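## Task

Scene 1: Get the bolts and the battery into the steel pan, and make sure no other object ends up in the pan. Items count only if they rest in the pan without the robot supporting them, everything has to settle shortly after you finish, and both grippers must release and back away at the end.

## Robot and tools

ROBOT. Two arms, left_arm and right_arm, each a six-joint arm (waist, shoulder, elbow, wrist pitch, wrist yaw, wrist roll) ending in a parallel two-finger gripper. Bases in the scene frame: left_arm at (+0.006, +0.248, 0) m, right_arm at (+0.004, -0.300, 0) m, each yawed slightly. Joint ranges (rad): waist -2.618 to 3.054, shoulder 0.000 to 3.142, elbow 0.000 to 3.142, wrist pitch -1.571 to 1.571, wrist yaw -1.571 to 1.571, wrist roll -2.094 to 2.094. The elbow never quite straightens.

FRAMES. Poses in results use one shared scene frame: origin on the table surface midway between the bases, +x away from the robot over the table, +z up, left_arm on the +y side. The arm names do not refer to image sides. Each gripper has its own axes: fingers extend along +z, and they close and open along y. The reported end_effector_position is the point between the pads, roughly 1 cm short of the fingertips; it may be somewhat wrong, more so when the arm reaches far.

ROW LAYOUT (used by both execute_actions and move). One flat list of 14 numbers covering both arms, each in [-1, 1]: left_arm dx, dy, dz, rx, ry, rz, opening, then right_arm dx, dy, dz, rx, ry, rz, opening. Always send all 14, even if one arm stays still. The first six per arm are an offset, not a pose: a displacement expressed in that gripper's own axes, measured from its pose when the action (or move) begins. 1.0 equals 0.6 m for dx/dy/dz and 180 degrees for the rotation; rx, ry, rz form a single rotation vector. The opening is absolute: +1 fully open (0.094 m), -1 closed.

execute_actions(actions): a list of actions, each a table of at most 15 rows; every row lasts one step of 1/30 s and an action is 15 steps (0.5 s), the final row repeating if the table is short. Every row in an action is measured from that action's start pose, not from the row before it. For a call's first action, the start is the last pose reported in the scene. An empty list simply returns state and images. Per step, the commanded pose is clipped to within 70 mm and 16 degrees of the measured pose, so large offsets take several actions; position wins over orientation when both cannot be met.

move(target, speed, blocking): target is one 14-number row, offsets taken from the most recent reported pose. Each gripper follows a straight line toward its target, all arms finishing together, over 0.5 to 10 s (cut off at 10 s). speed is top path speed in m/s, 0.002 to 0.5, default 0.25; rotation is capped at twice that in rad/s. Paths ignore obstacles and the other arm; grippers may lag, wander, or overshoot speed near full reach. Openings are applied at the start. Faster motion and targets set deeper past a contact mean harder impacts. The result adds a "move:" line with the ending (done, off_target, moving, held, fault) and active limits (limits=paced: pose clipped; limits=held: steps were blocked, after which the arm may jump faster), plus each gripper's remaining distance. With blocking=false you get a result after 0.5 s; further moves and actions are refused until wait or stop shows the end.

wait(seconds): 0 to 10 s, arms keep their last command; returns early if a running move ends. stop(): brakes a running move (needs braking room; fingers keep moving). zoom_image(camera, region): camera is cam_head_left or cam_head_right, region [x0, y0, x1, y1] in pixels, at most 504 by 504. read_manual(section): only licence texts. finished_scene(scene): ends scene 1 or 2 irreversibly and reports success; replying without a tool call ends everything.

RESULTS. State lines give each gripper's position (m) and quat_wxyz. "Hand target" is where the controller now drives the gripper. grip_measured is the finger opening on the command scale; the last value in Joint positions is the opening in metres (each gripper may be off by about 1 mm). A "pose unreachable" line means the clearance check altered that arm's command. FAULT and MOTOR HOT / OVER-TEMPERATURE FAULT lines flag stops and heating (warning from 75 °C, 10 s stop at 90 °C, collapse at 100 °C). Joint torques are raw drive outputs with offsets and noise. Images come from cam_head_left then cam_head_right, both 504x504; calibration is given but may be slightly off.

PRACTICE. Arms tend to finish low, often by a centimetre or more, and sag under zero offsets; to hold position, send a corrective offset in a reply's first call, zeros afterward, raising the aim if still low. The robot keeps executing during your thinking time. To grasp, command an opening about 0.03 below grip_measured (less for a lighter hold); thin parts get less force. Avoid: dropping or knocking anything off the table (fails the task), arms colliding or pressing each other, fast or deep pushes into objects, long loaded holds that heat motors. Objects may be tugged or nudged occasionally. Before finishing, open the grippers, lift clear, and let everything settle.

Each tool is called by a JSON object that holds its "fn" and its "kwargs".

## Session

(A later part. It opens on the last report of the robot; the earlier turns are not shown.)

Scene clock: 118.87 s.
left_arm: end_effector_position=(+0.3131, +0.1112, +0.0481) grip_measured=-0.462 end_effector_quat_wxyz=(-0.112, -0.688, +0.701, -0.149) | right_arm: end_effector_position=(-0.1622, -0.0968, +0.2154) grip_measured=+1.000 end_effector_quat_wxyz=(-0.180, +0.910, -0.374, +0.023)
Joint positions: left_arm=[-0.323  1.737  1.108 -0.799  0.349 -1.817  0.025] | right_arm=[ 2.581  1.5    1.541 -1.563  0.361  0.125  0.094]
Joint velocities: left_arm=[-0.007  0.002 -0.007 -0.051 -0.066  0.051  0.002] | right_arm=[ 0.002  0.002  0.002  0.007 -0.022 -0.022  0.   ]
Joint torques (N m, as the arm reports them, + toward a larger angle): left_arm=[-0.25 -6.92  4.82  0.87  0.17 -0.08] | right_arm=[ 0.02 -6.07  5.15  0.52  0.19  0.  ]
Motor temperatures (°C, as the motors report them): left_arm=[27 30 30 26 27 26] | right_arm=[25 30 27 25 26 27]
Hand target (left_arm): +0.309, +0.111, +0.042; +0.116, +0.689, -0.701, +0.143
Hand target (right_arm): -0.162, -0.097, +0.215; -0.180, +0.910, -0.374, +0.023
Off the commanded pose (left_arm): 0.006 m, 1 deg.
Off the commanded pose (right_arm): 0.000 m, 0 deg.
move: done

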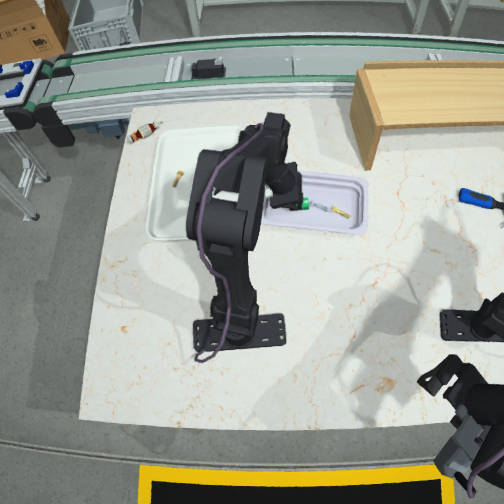

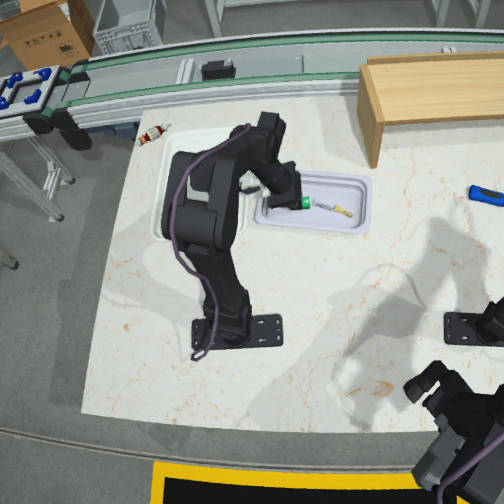

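{"fn": "move", "kwargs": {"target": [-0.025,0.002,0.04,0,0,0,-0.51,0,0,0,0,0,0,1], "speed": 0.08}}

{"fn": "move", "kwargs": {"target": [0,0,0,0,0,0,-0.1,0,0,0,0,0,0,1]}}

{"fn": "move", "kwargs": {"target": [0.045,-0.006,-0.116,0,0,0,-0.1,0,0,0,0,0,0,1]}}

{"fn": "move", "kwargs": {"target": [-0.492,-0.162,-0.115,-0.046,-0.116,0.624,-0.1,0,0,0,0,0,0,1], "speed": 0.5}}

{"fn": "zoom_image", "kwargs": {"camera": "cam_head_right", "region": [140,130,260,250]}}

Scene clock: 128.67 s.
left_arm: end_effector_position=(+0.3157, +0.1127, +0.0270) grip_measured=-0.462 end_effector_quat_wxyz=(-0.108, -0.686, +0.703, -0.155) | right_arm: end_effector_position=(-0.1622, -0.0968, +0.2154) grip_measured=+1.000 end_effector_quat_wxyz=(-0.180, +0.910, -0.374, +0.023)
Joint positions: left_arm=[-0.317  1.769  1.053 -0.701  0.349 -1.806  0.025] | right_arm=[ 2.581  1.5    1.541 -1.563  0.361  0.125  0.094]
Joint velocities: left_arm=[-0.007 -0.007  0.007 -0.022  0.007  0.066  0.   ] | right_arm=[ 0.007  0.012 -0.002 -0.037 -0.022  0.095  0.   ]
Joint torques (N m, as the arm reports them, + toward a larger angle): left_arm=[ 0.83 -6.84  4.54  0.88  0.19  0.02] | right_arm=[ 0.03 -6.08  5.15  0.52  0.2   0.01]
Motor temperatures (°C, as the motors report them): left_arm=[27 29 30 27 27 26] | right_arm=[25 30 27 25 26 27]
Hand target (left_arm): +0.313, +0.116, +0.020; +0.112, +0.688, -0.701, +0.149
Hand target (right_arm): -0.162, -0.097, +0.215; -0.180, +0.910, -0.374, +0.023
Off the commanded pose (left_arm): 0.008 m, 1 deg.
Off the commanded pose (right_arm): 0.000 m, 0 deg.
move: done

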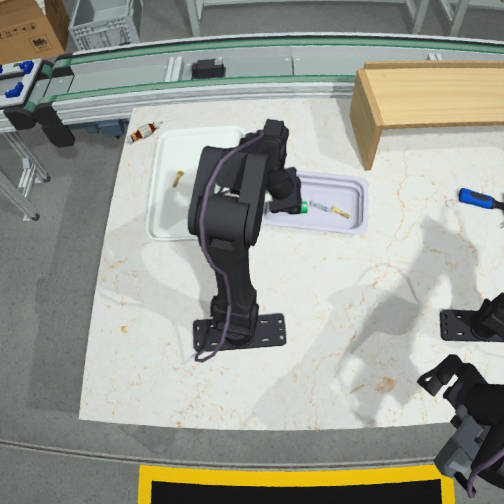

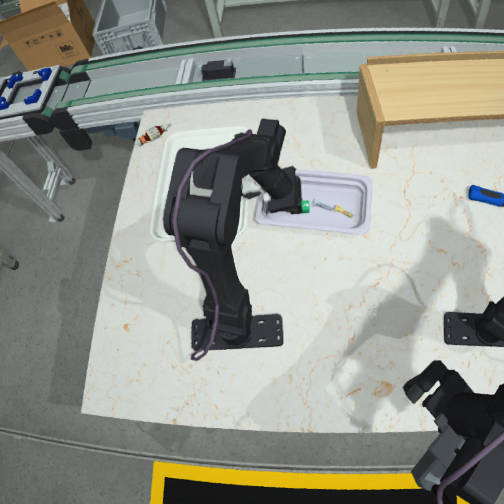

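Scene clock: 129.17 s.
left_arm: end_effector_position=(+0.3158, +0.1126, +0.0270) grip_measured=-0.103 end_effector_quat_wxyz=(-0.108, -0.686, +0.703, -0.155) | right_arm: end_effector_position=(-0.1622, -0.0968, +0.2154) grip_measured=+1.000 end_effector_quat_wxyz=(-0.180, +0.910, -0.374, +0.023)
Joint positions: left_arm=[-0.317  1.769  1.053 -0.701  0.349 -1.806  0.042] | right_arm=[ 2.581  1.5    1.541 -1.563  0.361  0.125  0.094]
Joint velocities: left_arm=[ 0.012  0.012  0.002 -0.007  0.037  0.022  0.   ] | right_arm=[ 0.012  0.012  0.017 -0.051 -0.066 -0.051  0.   ]
Joint torques (N m, as the arm reports them, + toward a larger angle): left_arm=[ 0.08 -7.68  5.69  0.8   0.17 -0.03] | right_arm=[ 0.04 -6.07  5.16  0.51  0.19  0.  ]
Motor temperatures (°C, as the motors report them): left_arm=[27 29 30 27 27 26] | right_arm=[25 30 27 25 26 27]
Hand target (left_arm): +0.316, +0.113, +0.027; +0.108, +0.686, -0.703, +0.155
Hand target (right_arm): -0.162, -0.097, +0.215; -0.180, +0.910, -0.374, +0.023
Off the commanded pose (left_arm): 0.000 m, 0 deg.
Off the commanded pose (right_arm): 0.000 m, 0 deg.
move: done

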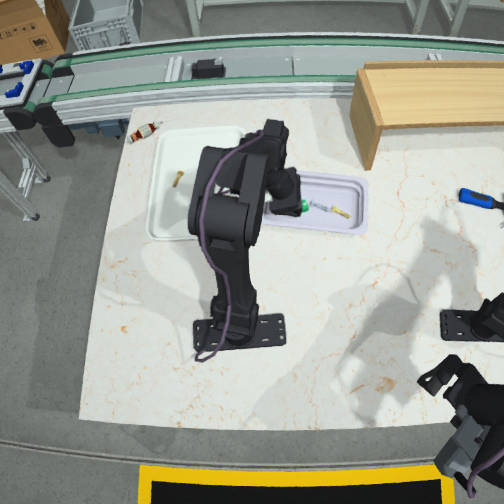

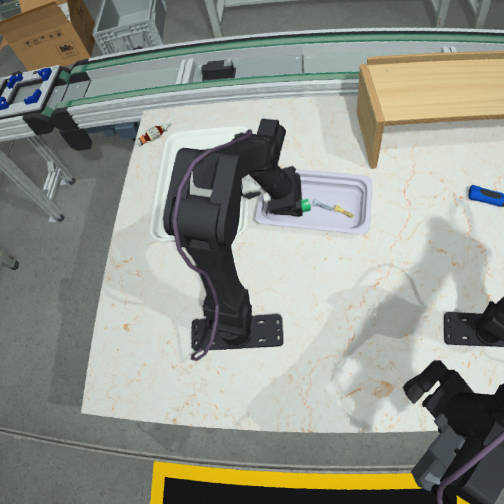

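Scene clock: 130.27 s.
left_arm: end_effector_position=(+0.3172, +0.1123, +0.0985) grip_measured=-0.103 end_effector_quat_wxyz=(-0.105, -0.685, +0.703, -0.159) | right_arm: end_effector_position=(-0.1622, -0.0968, +0.2154) grip_measured=+1.000 end_effector_quat_wxyz=(-0.180, +0.910, -0.374, +0.023)
Joint positions: left_arm=[-0.317  1.677  1.245 -0.975  0.349 -1.806  0.042] | right_arm=[ 2.581  1.5    1.541 -1.563  0.361  0.125  0.094]
Joint velocities: left_arm=[-0.017  0.007  0.007 -0.037  0.007  0.037 -0.   ] | right_arm=[ 0.017 -0.017  0.002  0.037  0.022  0.007  0.   ]
Joint torques (N m, as the arm reports them, + toward a larger angle): left_arm=[ 0.24 -7.41  7.29  0.57  0.18 -0.01] | right_arm=[ 0.03 -6.08  5.17  0.52  0.2   0.01]
Motor temperatures (°C, as the motors report them): left_arm=[27 29 30 27 27 26] | right_arm=[25 30 27 25 26 27]
Hand target (left_arm): +0.316, +0.113, +0.102; +0.108, +0.686, -0.703, +0.155
Hand target (right_arm): -0.162, -0.097, +0.215; -0.180, +0.910, -0.374, +0.023
Off the commanded pose (left_arm): 0.005 m, 1 deg.
Off the commanded pose (right_arm): 0.000 m, 0 deg.
move: done

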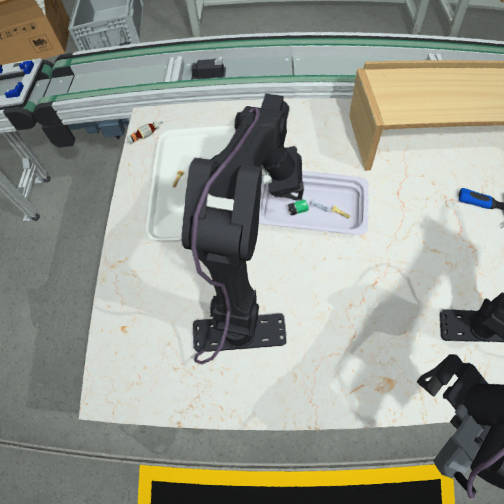

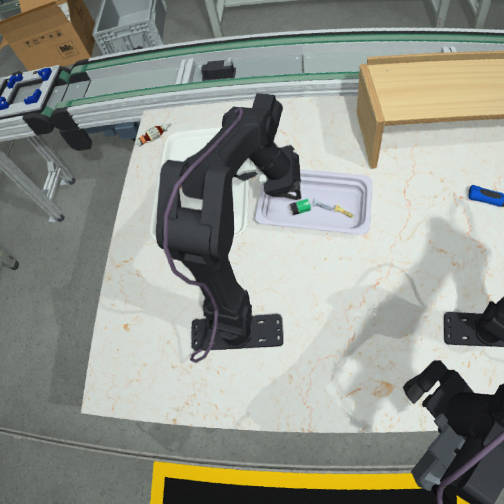

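Scene clock: 133.03 s.
left_arm: end_effector_position=(+0.4110, +0.4145, +0.0585) grip_measured=-0.102 end_effector_quat_wxyz=(+0.130, +0.191, +0.973, -0.015) | right_arm: end_effector_position=(-0.1622, -0.0968, +0.2154) grip_measured=+1.000 end_effector_quat_wxyz=(-0.180, +0.910, -0.374, +0.023)
Joint positions: left_arm=[ 0.379  2.059  1.61  -0.932  0.182  0.832  0.042] | right_arm=[ 2.581  1.5    1.541 -1.563  0.361  0.125  0.094]
Joint velocities: left_arm=[-0.012  0.012  0.002 -0.022  0.051 -0.037  0.   ] | right_arm=[-0.012  0.022 -0.002 -0.022 -0.022 -0.007  0.   ]
Joint torques (N m, as the arm reports them, + toward a larger angle): left_arm=[ 0.42 -9.45  7.87  0.85  0.18  0.03] | right_arm=[ 0.03 -6.06  5.16  0.52  0.2   0.01]
Motor temperatures (°C, as the motors report them): left_arm=[27 29 30 27 27 26] | right_arm=[25 30 27 25 26 27]
Hand target (left_arm): +0.415, +0.417, +0.058; +0.134, +0.193, +0.972, -0.019
Hand target (right_arm): -0.162, -0.097, +0.215; -0.180, +0.910, -0.374, +0.023
Off the commanded pose (left_arm): 0.011 m, 2 deg.
Off the commanded pose (right_arm): 0.000 m, 0 deg.
move: off_target (left_arm)

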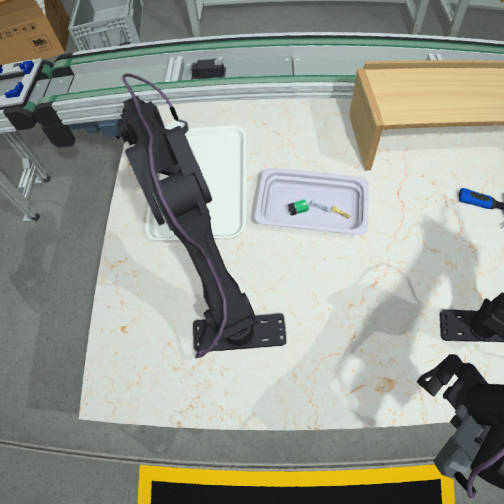

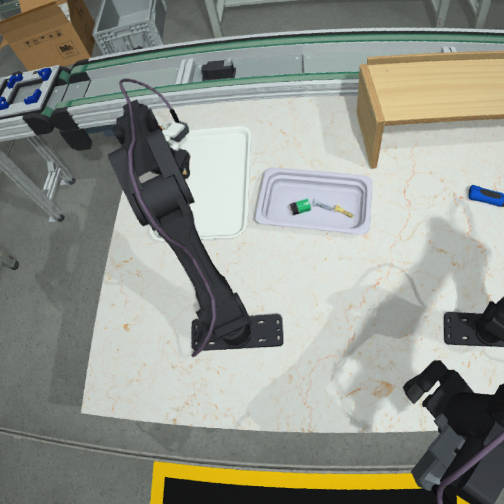

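Region (140, 130, 260, 250) of cam_head_right's 504x504 image, scaled by 4.200, with more detail than that image has.

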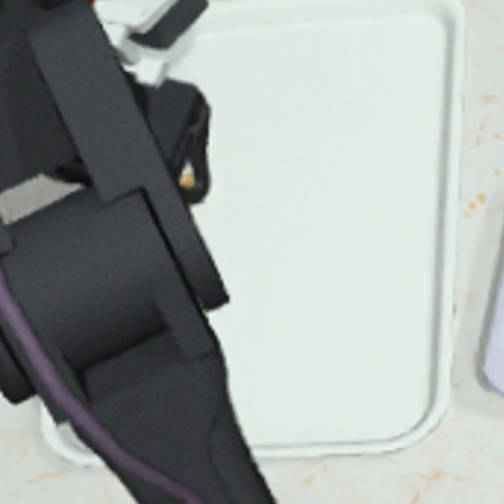

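{"fn": "move", "kwargs": {"target": [0.025,0.013,0.078,0,0,0,0.1,0,0,0,0,0,0,1], "speed": 0.07}}

{"fn": "zoom_image", "kwargs": {"camera": "cam_head_right", "region": [140,130,260,250]}}

Scene clock: 137.37 s.
left_arm: end_effector_position=(+0.4170, +0.4215, +0.0192) grip_measured=+0.097 end_effector_quat_wxyz=(+0.137, +0.193, +0.971, -0.009) | right_arm: end_effector_position=(-0.1622, -0.0968, +0.2154) grip_measured=+1.000 end_effector_quat_wxyz=(-0.180, +0.910, -0.374, +0.023)
Joint positions: left_arm=[ 0.387  2.116  1.533 -0.779  0.183  0.844  0.052] | right_arm=[ 2.581  1.5    1.541 -1.563  0.361  0.125  0.094]
Joint velocities: left_arm=[ 0.017 -0.002 -0.022 -0.051  0.022 -0.095 -0.001] | right_arm=[-0.002 -0.002 -0.002 -0.037  0.022 -0.007  0.   ]
Joint torques (N m, as the arm reports them, + toward a larger angle): left_arm=[  0.81 -10.09   4.8    0.97   0.1    0.03] | right_arm=[ 0.03 -6.06  5.16  0.52  0.2   0.01]
Motor temperatures (°C, as the motors report them): left_arm=[27 29 31 27 27 26] | right_arm=[25 30 27 25 26 27]
Hand target (left_arm): +0.411, +0.423, +0.009; +0.130, +0.191, +0.973, -0.015
Hand target (right_arm): -0.162, -0.097, +0.215; -0.180, +0.910, -0.374, +0.023
Off the commanded pose (left_arm): 0.011 m, 1 deg.
Off the commanded pose (right_arm): 0.000 m, 0 deg.
move: off_target (left_arm)

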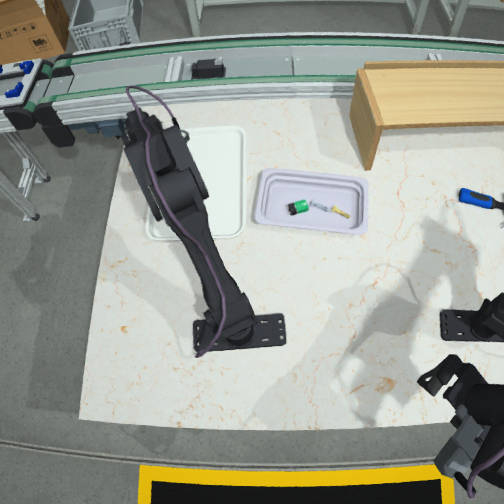

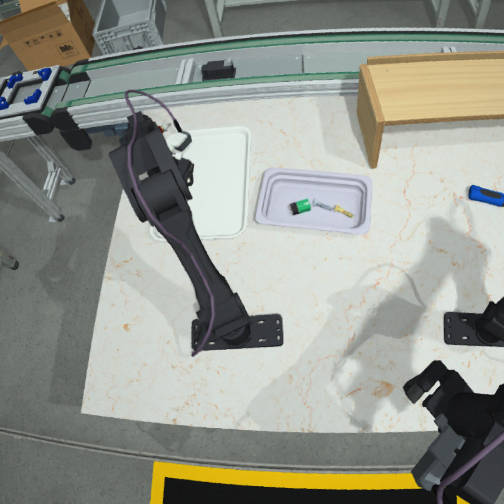

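Region (140, 130, 260, 250) of cam_head_right's 504x504 image, scaled by 4.200, with more detail than that image has.

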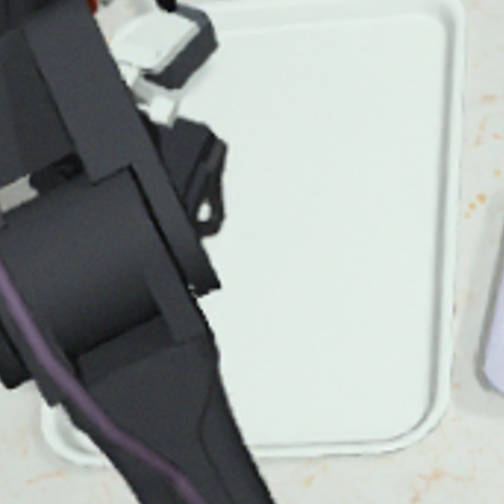

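{"fn": "move", "kwargs": {"target": [0.006,0,0.018,0,0,0,0.1,0,0,0,0,0,0,1], "speed": 0.04}}

{"fn": "move", "kwargs": {"target": [0,0,0,0,0,0,-0.93,0,0,0,0,0,0,1]}}

Scene clock: 140.43 s.
left_arm: end_effector_position=(+0.4235, +0.4248, +0.0208) grip_measured=+0.097 end_effector_quat_wxyz=(+0.149, +0.194, +0.970, +0.000) | right_arm: end_effector_position=(-0.1622, -0.0968, +0.2154) grip_measured=+1.000 end_effector_quat_wxyz=(-0.180, +0.910, -0.374, +0.023)
Joint positions: left_arm=[ 0.387  2.116  1.533 -0.749  0.183  0.844  0.052] | right_arm=[ 2.581  1.5    1.541 -1.563  0.361  0.125  0.094]
Joint velocities: left_arm=[ 0.017  0.007  0.012 -0.022 -0.051 -0.066  0.   ] | right_arm=[ 0.017  0.012 -0.002 -0.066 -0.066 -0.051  0.   ]
Joint torques (N m, as the arm reports them, + toward a larger angle): left_arm=[  0.18 -10.13   4.2    1.04   0.08  -0.02] | right_arm=[-0.01 -6.06  5.15  0.52  0.2   0.  ]
Motor temperatures (°C, as the motors report them): left_arm=[27 30 31 27 27 26] | right_arm=[25 30 27 25 26 27]
Hand target (left_arm): +0.416, +0.422, +0.008; +0.137, +0.193, +0.971, -0.009
Hand target (right_arm): -0.162, -0.097, +0.215; -0.180, +0.910, -0.374, +0.023
Off the commanded pose (left_arm): 0.015 m, 2 deg.
Off the commanded pose (right_arm): 0.000 m, 0 deg.
move: off_target (left_arm)

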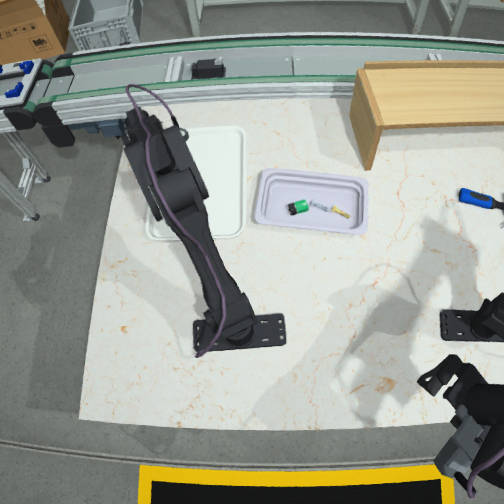

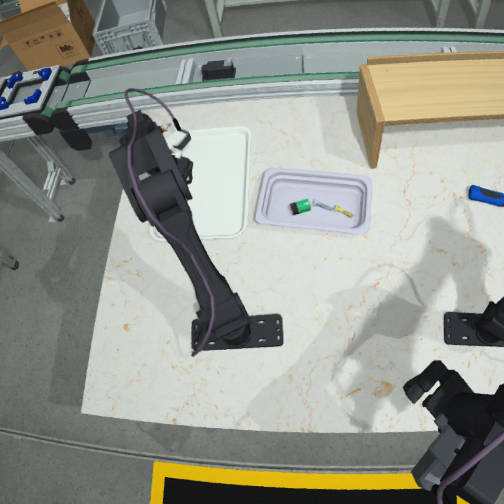

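Scene clock: 140.93 s.
left_arm: end_effector_position=(+0.4236, +0.4250, +0.0208) grip_measured=-0.852 end_effector_quat_wxyz=(+0.149, +0.194, +0.970, +0.001) | right_arm: end_effector_position=(-0.1622, -0.0968, +0.2154) grip_measured=+1.000 end_effector_quat_wxyz=(-0.180, +0.910, -0.374, +0.023)
Joint positions: left_arm=[ 0.387  2.116  1.533 -0.749  0.182  0.844  0.007] | right_arm=[ 2.581  1.5    1.541 -1.563  0.361  0.125  0.094]
Joint velocities: left_arm=[-0.007  0.002  0.002 -0.037 -0.022 -0.022  0.   ] | right_arm=[ 0.007  0.007  0.002 -0.022 -0.022 -0.066  0.   ]
Joint torques (N m, as the arm reports them, + toward a larger angle): left_arm=[  0.07 -11.2    6.11   0.95   0.08  -0.03] | right_arm=[ 0.03 -6.06  5.13  0.52  0.2   0.  ]
Motor temperatures (°C, as the motors report them): left_arm=[27 30 31 27 27 26] | right_arm=[25 30 27 25 26 27]
Hand target (left_arm): +0.424, +0.425, +0.021; +0.149, +0.194, +0.970, +0.000
Hand target (right_arm): -0.162, -0.097, +0.215; -0.180, +0.910, -0.374, +0.023
Off the commanded pose (left_arm): 0.000 m, 0 deg.
Off the commanded pose (right_arm): 0.000 m, 0 deg.
move: done

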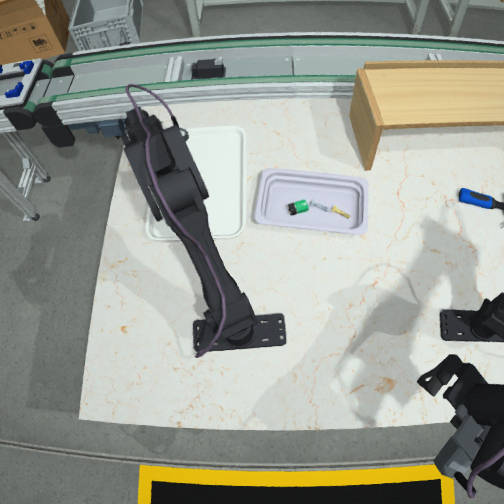

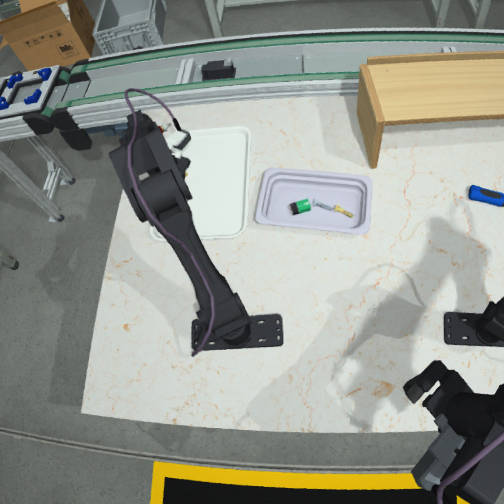

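{"fn": "move", "kwargs": {"target": [-0.039,0.008,-0.128,0,0,0,-0.93,0,0,0,0,0,0,1], "speed": 0.2}}

{"fn": "move", "kwargs": {"target": [-0.032,-0.46,-0.018,-0.024,0.005,-0.08,-0.93,0,0,0,0,0,0,1], "speed": 0.3}}

{"fn": "move", "kwargs": {"target": [0.024,-0.005,0.08,0,0,0,-0.93,0,0,0,0,0,0,1], "speed": 0.12}}

{"fn": "zoom_image", "kwargs": {"camera": "cam_head_right", "region": [240,130,390,250]}}

Scene clock: 148.50 s.
left_arm: end_effector_position=(+0.4264, +0.4267, +0.1000) grip_measured=-0.852 end_effector_quat_wxyz=(+0.154, +0.195, +0.969, +0.006) | right_arm: end_effector_position=(-0.1622, -0.0968, +0.2154) grip_measured=+1.000 end_effector_quat_wxyz=(-0.180, +0.910, -0.374, +0.023)
Joint positions: left_arm=[ 0.387  2.055  1.757 -1.021  0.181  0.844  0.007] | right_arm=[ 2.581  1.5    1.541 -1.563  0.361  0.125  0.094]
Joint velocities: left_arm=[ 0.002 -0.012  0.007  0.007 -0.022 -0.007  0.001] | right_arm=[ 0.002  0.002 -0.017  0.007  0.022 -0.022  0.   ]
Joint torques (N m, as the arm reports them, + toward a larger angle): left_arm=[  0.22 -10.64   7.6    0.75   0.09  -0.01] | right_arm=[ 0.04 -6.06  5.16  0.52  0.2   0.  ]
Motor temperatures (°C, as the motors report them): left_arm=[27 30 31 27 27 26] | right_arm=[25 30 27 25 26 27]
Hand target (left_arm): +0.424, +0.426, +0.101; +0.149, +0.194, +0.970, +0.001
Hand target (right_arm): -0.162, -0.097, +0.215; -0.180, +0.910, -0.374, +0.023
Off the commanded pose (left_arm): 0.003 m, 1 deg.
Off the commanded pose (right_arm): 0.000 m, 0 deg.
move: done

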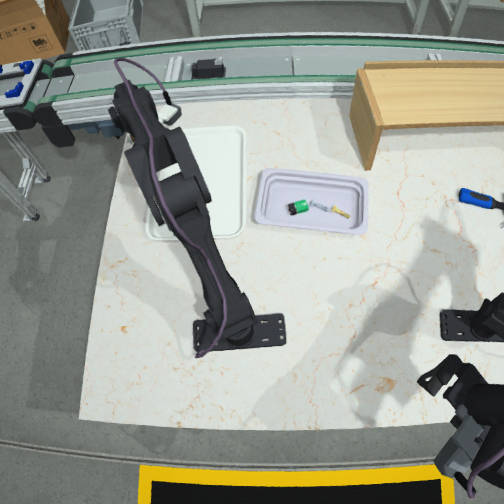

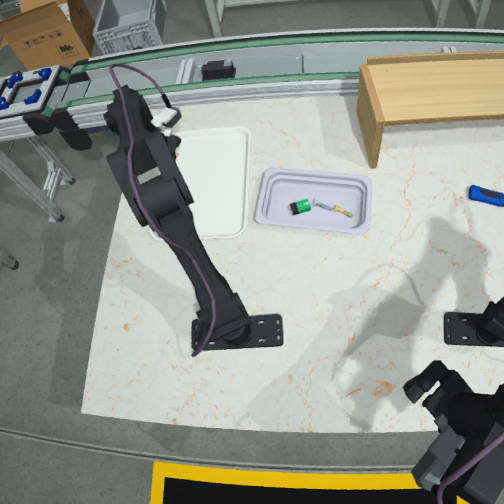

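Scene clock: 150.20 s.
left_arm: end_effector_position=(+0.3441, +0.1562, +0.1047) grip_measured=-0.852 end_effector_quat_wxyz=(+0.157, +0.069, +0.985, +0.013) | right_arm: end_effector_position=(-0.1622, -0.0968, +0.2154) grip_measured=+1.000 end_effector_quat_wxyz=(-0.180, +0.910, -0.374, +0.023)
Joint positions: left_arm=[-0.403  1.6    1.195 -0.865 -0.103 -0.165  0.007] | right_arm=[ 2.581  1.5    1.541 -1.563  0.361  0.125  0.094]
Joint velocities: left_arm=[-0.007 -0.007 -0.012 -0.051 -0.066 -0.081  0.   ] | right_arm=[ 0.002 -0.012 -0.007  0.007 -0.022  0.022  0.   ]
Joint torques (N m, as the arm reports them, + toward a larger angle): left_arm=[ 0.01 -7.75  5.57  1.05 -0.2  -0.07] | right_arm=[ 0.05 -6.04  5.15  0.52  0.19  0.01]
Motor temperatures (°C, as the motors report them): left_arm=[27 30 31 27 27 26] | right_arm=[25 30 27 25 26 27]
Hand target (left_arm): +0.341, +0.159, +0.105; +0.157, +0.065, +0.985, +0.017
Hand target (right_arm): -0.162, -0.097, +0.215; -0.180, +0.910, -0.374, +0.023
Off the commanded pose (left_arm): 0.014 m, 1 deg.
Off the commanded pose (right_arm): 0.000 m, 0 deg.
move: off_target (left_arm)

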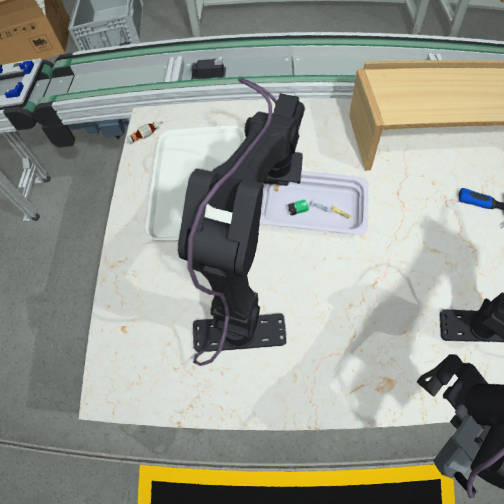

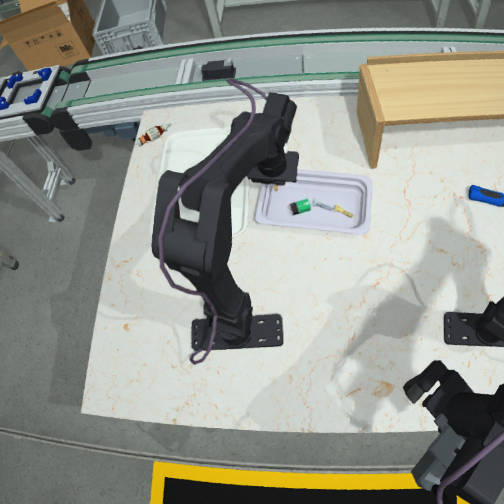

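Scene clock: 151.23 s.
left_arm: end_effector_position=(+0.3467, +0.1554, +0.0601) grip_measured=-0.852 end_effector_quat_wxyz=(+0.162, +0.069, +0.984, +0.012) | right_arm: end_effector_position=(-0.1622, -0.0968, +0.2154) grip_measured=+1.000 end_effector_quat_wxyz=(-0.180, +0.910, -0.374, +0.023)
Joint positions: left_arm=[-0.403  1.646  1.058 -0.673 -0.103 -0.165  0.007] | right_arm=[ 2.581  1.5    1.541 -1.563  0.361  0.125  0.094]
Joint velocities: left_arm=[-0.017  0.007  0.007 -0.037 -0.007 -0.007 -0.001] | right_arm=[ 0.002 -0.007  0.007 -0.066 -0.037  0.007  0.   ]
Joint torques (N m, as the arm reports them, + toward a larger angle): left_arm=[-0.19 -6.47  5.24  1.21 -0.11 -0.06] | right_arm=[ 0.01 -6.06  5.17  0.52  0.2   0.01]
Motor temperatures (°C, as the motors report them): left_arm=[27 30 31 27 27 26] | right_arm=[25 30 27 25 26 27]
Hand target (left_arm): +0.344, +0.155, +0.054; +0.157, +0.069, +0.985, +0.013
Hand target (right_arm): -0.162, -0.097, +0.215; -0.180, +0.910, -0.374, +0.023
Off the commanded pose (left_arm): 0.006 m, 1 deg.
Off the commanded pose (right_arm): 0.000 m, 0 deg.
move: done

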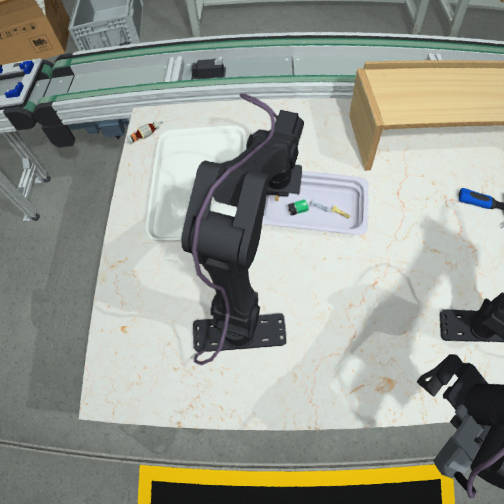

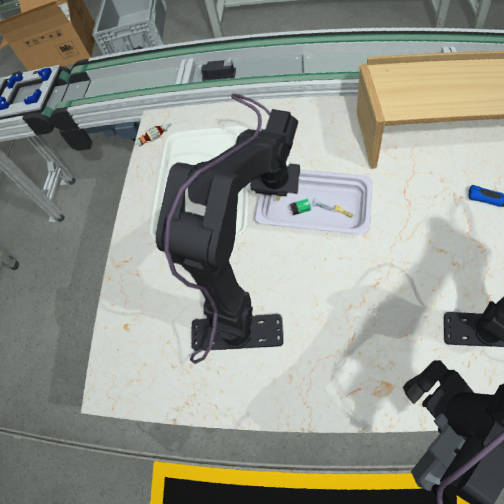

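Region (240, 130, 390, 250) of cam_head_right's 504x504 image, scaled by 3.360, with more detail than that image has; it fills the top 403 rows of this view, and the rest is white.

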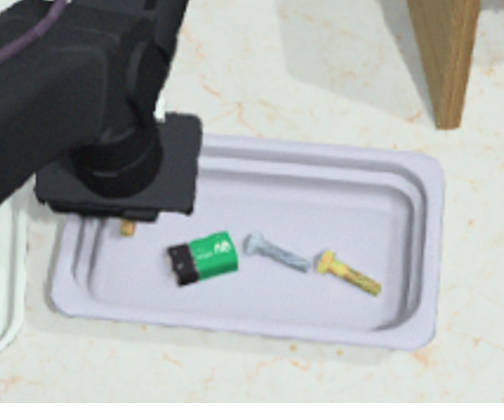

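Down 0.045 with a small -x shift.

{"fn": "move", "kwargs": {"target": [0.034,-0.004,0.067,0,0,0,-0.93,0,0,0,0,0,0,1], "speed": 0.08}}

{"fn": "move", "kwargs": {"target": [0,0,0,0,0,0,-0.6,0,0,0,0,0,0,1]}}

{"fn": "move", "kwargs": {"target": [-0.045,0.006,-0.135,0,0,0,-0.6,0,0,0,0,0,0,1]}}

{"fn": "move", "kwargs": {"target": [0,0.3,-0.05,0,0,0,-0.6,0,0,0,0,0,0,1], "speed": 0.35}}

{"fn": "zoom_image", "kwargs": {"camera": "cam_head_right", "region": [240,130,390,250]}}

Scene clock: 157.57 s.
left_arm: end_effector_position=(+0.3437, +0.1564, +0.0224) grip_measured=-0.852 end_effector_quat_wxyz=(+0.169, +0.068, +0.983, +0.010) | right_arm: end_effector_position=(-0.1622, -0.0968, +0.2154) grip_measured=+1.000 end_effector_quat_wxyz=(-0.180, +0.910, -0.374, +0.023)
Joint positions: left_arm=[-0.403  1.688  0.935 -0.494 -0.103 -0.166  0.007] | right_arm=[ 2.581  1.5    1.541 -1.563  0.361  0.125  0.094]
Joint velocities: left_arm=[-0.027 -0.012 -0.017 -0.037  0.022 -0.022 -0.   ] | right_arm=[ 0.002 -0.012  0.002  0.007 -0.007 -0.007  0.   ]
Joint torques (N m, as the arm reports them, + toward a larger angle): left_arm=[-0.5  -6.27  4.75  1.22 -0.13 -0.1 ] | right_arm=[ 0.02 -6.08  5.18  0.52  0.2   0.01]
Motor temperatures (°C, as the motors report them): left_arm=[27 30 31 27 27 26] | right_arm=[25 30 27 25 26 27]
Hand target (left_arm): +0.339, +0.156, +0.015; +0.162, +0.069, +0.984, +0.012
Hand target (right_arm): -0.162, -0.097, +0.215; -0.180, +0.910, -0.374, +0.023
Off the commanded pose (left_arm): 0.008 m, 1 deg.
Off the commanded pose (right_arm): 0.000 m, 0 deg.
move: done

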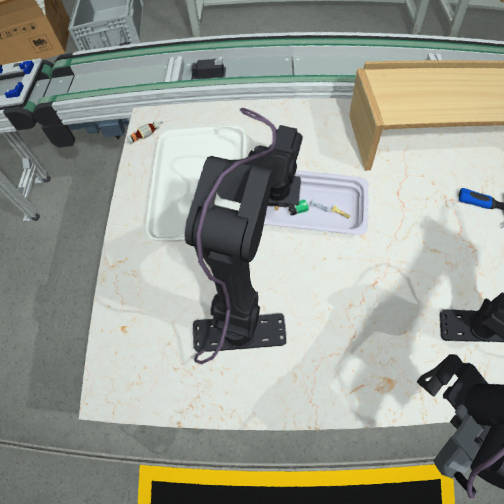

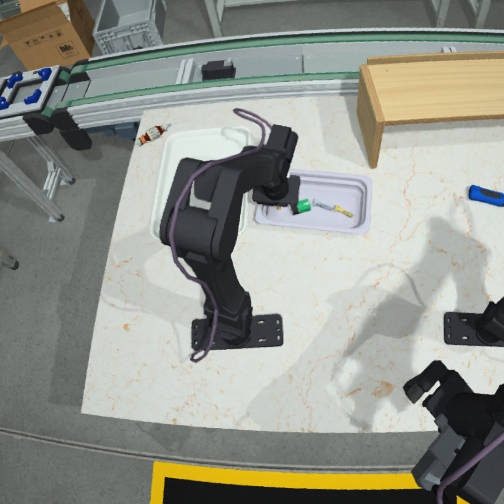

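Scene clock: 158.07 s.
left_arm: end_effector_position=(+0.3437, +0.1564, +0.0224) grip_measured=-0.603 end_effector_quat_wxyz=(+0.169, +0.068, +0.983, +0.010) | right_arm: end_effector_position=(-0.1622, -0.0968, +0.2154) grip_measured=+1.000 end_effector_quat_wxyz=(-0.180, +0.910, -0.374, +0.023)
Joint positions: left_arm=[-0.403  1.688  0.935 -0.494 -0.103 -0.166  0.019] | right_arm=[ 2.581  1.5    1.541 -1.563  0.361  0.125  0.094]
Joint velocities: left_arm=[ 0.022  0.007  0.007 -0.007  0.051 -0.022 -0.001] | right_arm=[-0.002 -0.002 -0.007  0.007  0.007 -0.007  0.   ]
Joint torques (N m, as the arm reports them, + toward a larger angle): left_arm=[ 0.06 -7.09  5.89  1.13 -0.1  -0.03] | right_arm=[ 0.05 -6.06  5.13  0.52  0.2   0.  ]
Motor temperatures (°C, as the motors report them): left_arm=[27 30 31 27 27 26] | right_arm=[25 30 27 25 26 27]
Hand target (left_arm): +0.344, +0.156, +0.022; +0.169, +0.068, +0.983, +0.010
Hand target (right_arm): -0.162, -0.097, +0.215; -0.180, +0.910, -0.374, +0.023
Off the commanded pose (left_arm): 0.000 m, 0 deg.
Off the commanded pose (right_arm): 0.000 m, 0 deg.
move: done

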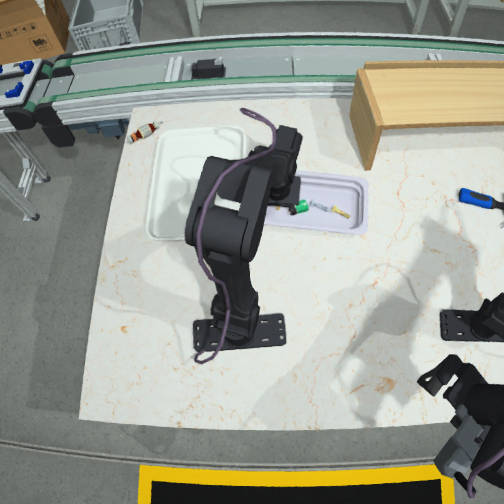

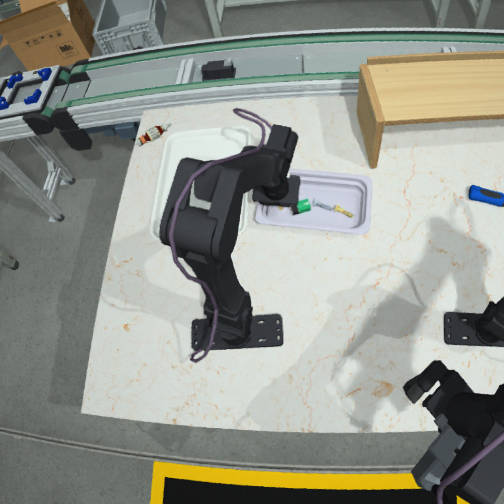

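Scene clock: 159.20 s.
left_arm: end_effector_position=(+0.3454, +0.1558, +0.1057) grip_measured=-0.603 end_effector_quat_wxyz=(+0.174, +0.067, +0.982, +0.009) | right_arm: end_effector_position=(-0.1622, -0.0968, +0.2154) grip_measured=+1.000 end_effector_quat_wxyz=(-0.180, +0.910, -0.374, +0.023)
Joint positions: left_arm=[-0.403  1.575  1.163 -0.823 -0.103 -0.166  0.019] | right_arm=[ 2.581  1.5    1.541 -1.563  0.361  0.125  0.094]
Joint velocities: left_arm=[-0.007 -0.007 -0.017 -0.037 -0.037  0.022 -0.001] | right_arm=[ 0.007  0.012  0.002 -0.037 -0.022 -0.051  0.   ]
Joint torques (N m, as the arm reports them, + toward a larger angle): left_arm=[ 0.26 -6.66  7.52  0.91 -0.09  0.  ] | right_arm=[ 0.02 -6.04  5.16  0.52  0.2   0.01]
Motor temperatures (°C, as the motors report them): left_arm=[27 30 31 27 27 26] | right_arm=[25 30 27 25 26 27]
Hand target (left_arm): +0.344, +0.157, +0.108; +0.169, +0.068, +0.983, +0.010
Hand target (right_arm): -0.162, -0.097, +0.215; -0.180, +0.910, -0.374, +0.023
Off the commanded pose (left_arm): 0.004 m, 1 deg.
Off the commanded pose (right_arm): 0.000 m, 0 deg.
move: done

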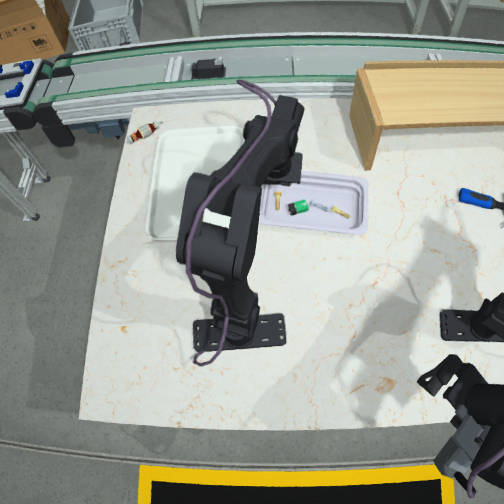

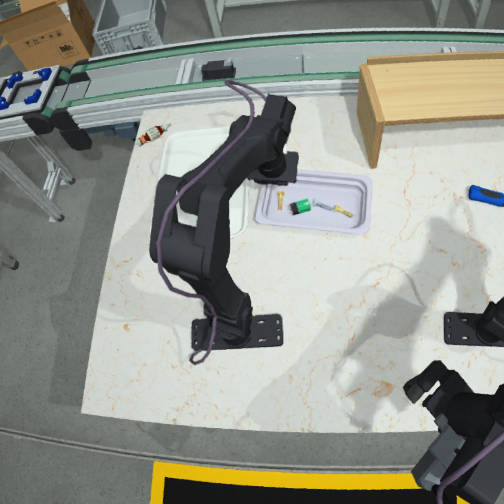

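Scene clock: 160.47 s.
left_arm: end_effector_position=(+0.3557, +0.3416, +0.1385) grip_measured=-0.603 end_effector_quat_wxyz=(+0.178, +0.063, +0.982, +0.022) | right_arm: end_effector_position=(-0.1622, -0.0968, +0.2154) grip_measured=+1.000 end_effector_quat_wxyz=(-0.180, +0.910, -0.374, +0.023)
Joint positions: left_arm=[ 0.217  1.589  1.304 -0.936  0.084  0.413  0.019] | right_arm=[ 2.581  1.5    1.541 -1.563  0.361  0.125  0.094]
Joint velocities: left_arm=[-0.017 -0.012  0.012 -0.051  0.037  0.022 -0.001] | right_arm=[-0.002  0.007 -0.012 -0.007  0.007 -0.095  0.   ]
Joint torques (N m, as the arm reports them, + toward a larger angle): left_arm=[-0.11 -5.78  8.35  0.95  0.08  0.02] | right_arm=[ 0.04 -6.06  5.15  0.52  0.19  0.01]
Motor temperatures (°C, as the motors report them): left_arm=[27 29 31 27 27 26] | right_arm=[25 30 27 25 26 27]
Hand target (left_arm): +0.356, +0.339, +0.140; +0.172, +0.068, +0.983, +0.015
Hand target (right_arm): -0.162, -0.097, +0.215; -0.180, +0.910, -0.374, +0.023
Off the commanded pose (left_arm): 0.008 m, 2 deg.
Off the commanded pose (right_arm): 0.000 m, 0 deg.
move: done

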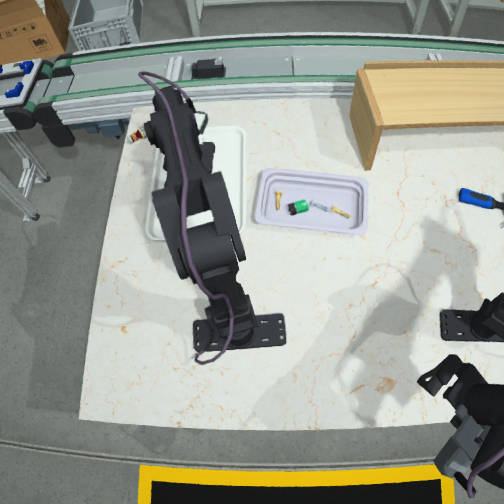

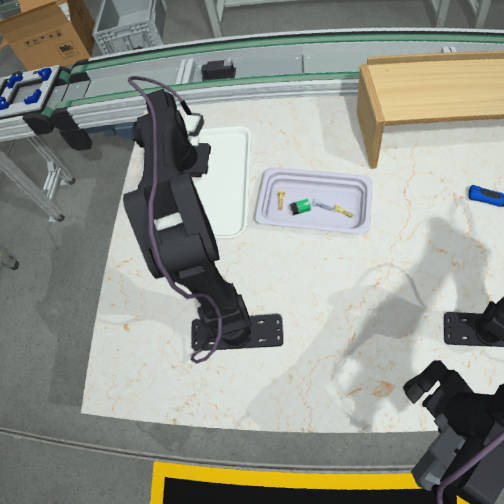

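Region (240, 130, 390, 250) of cam_head_right's 504x504 image, scaled by 3.360, with more detail than that image has; it fills the top 403 rows of this view, and the rest is white.

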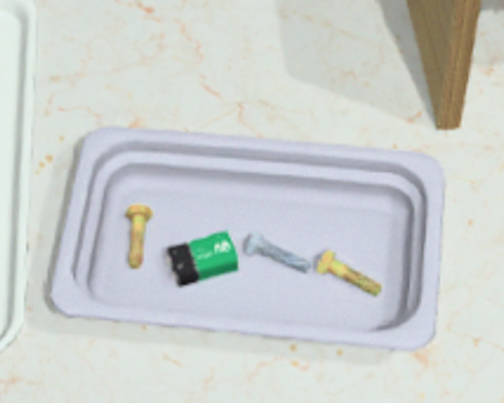

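{"fn": "finished_scene", "kwargs": {"scene": 1}}

The scene is finished: the task was done.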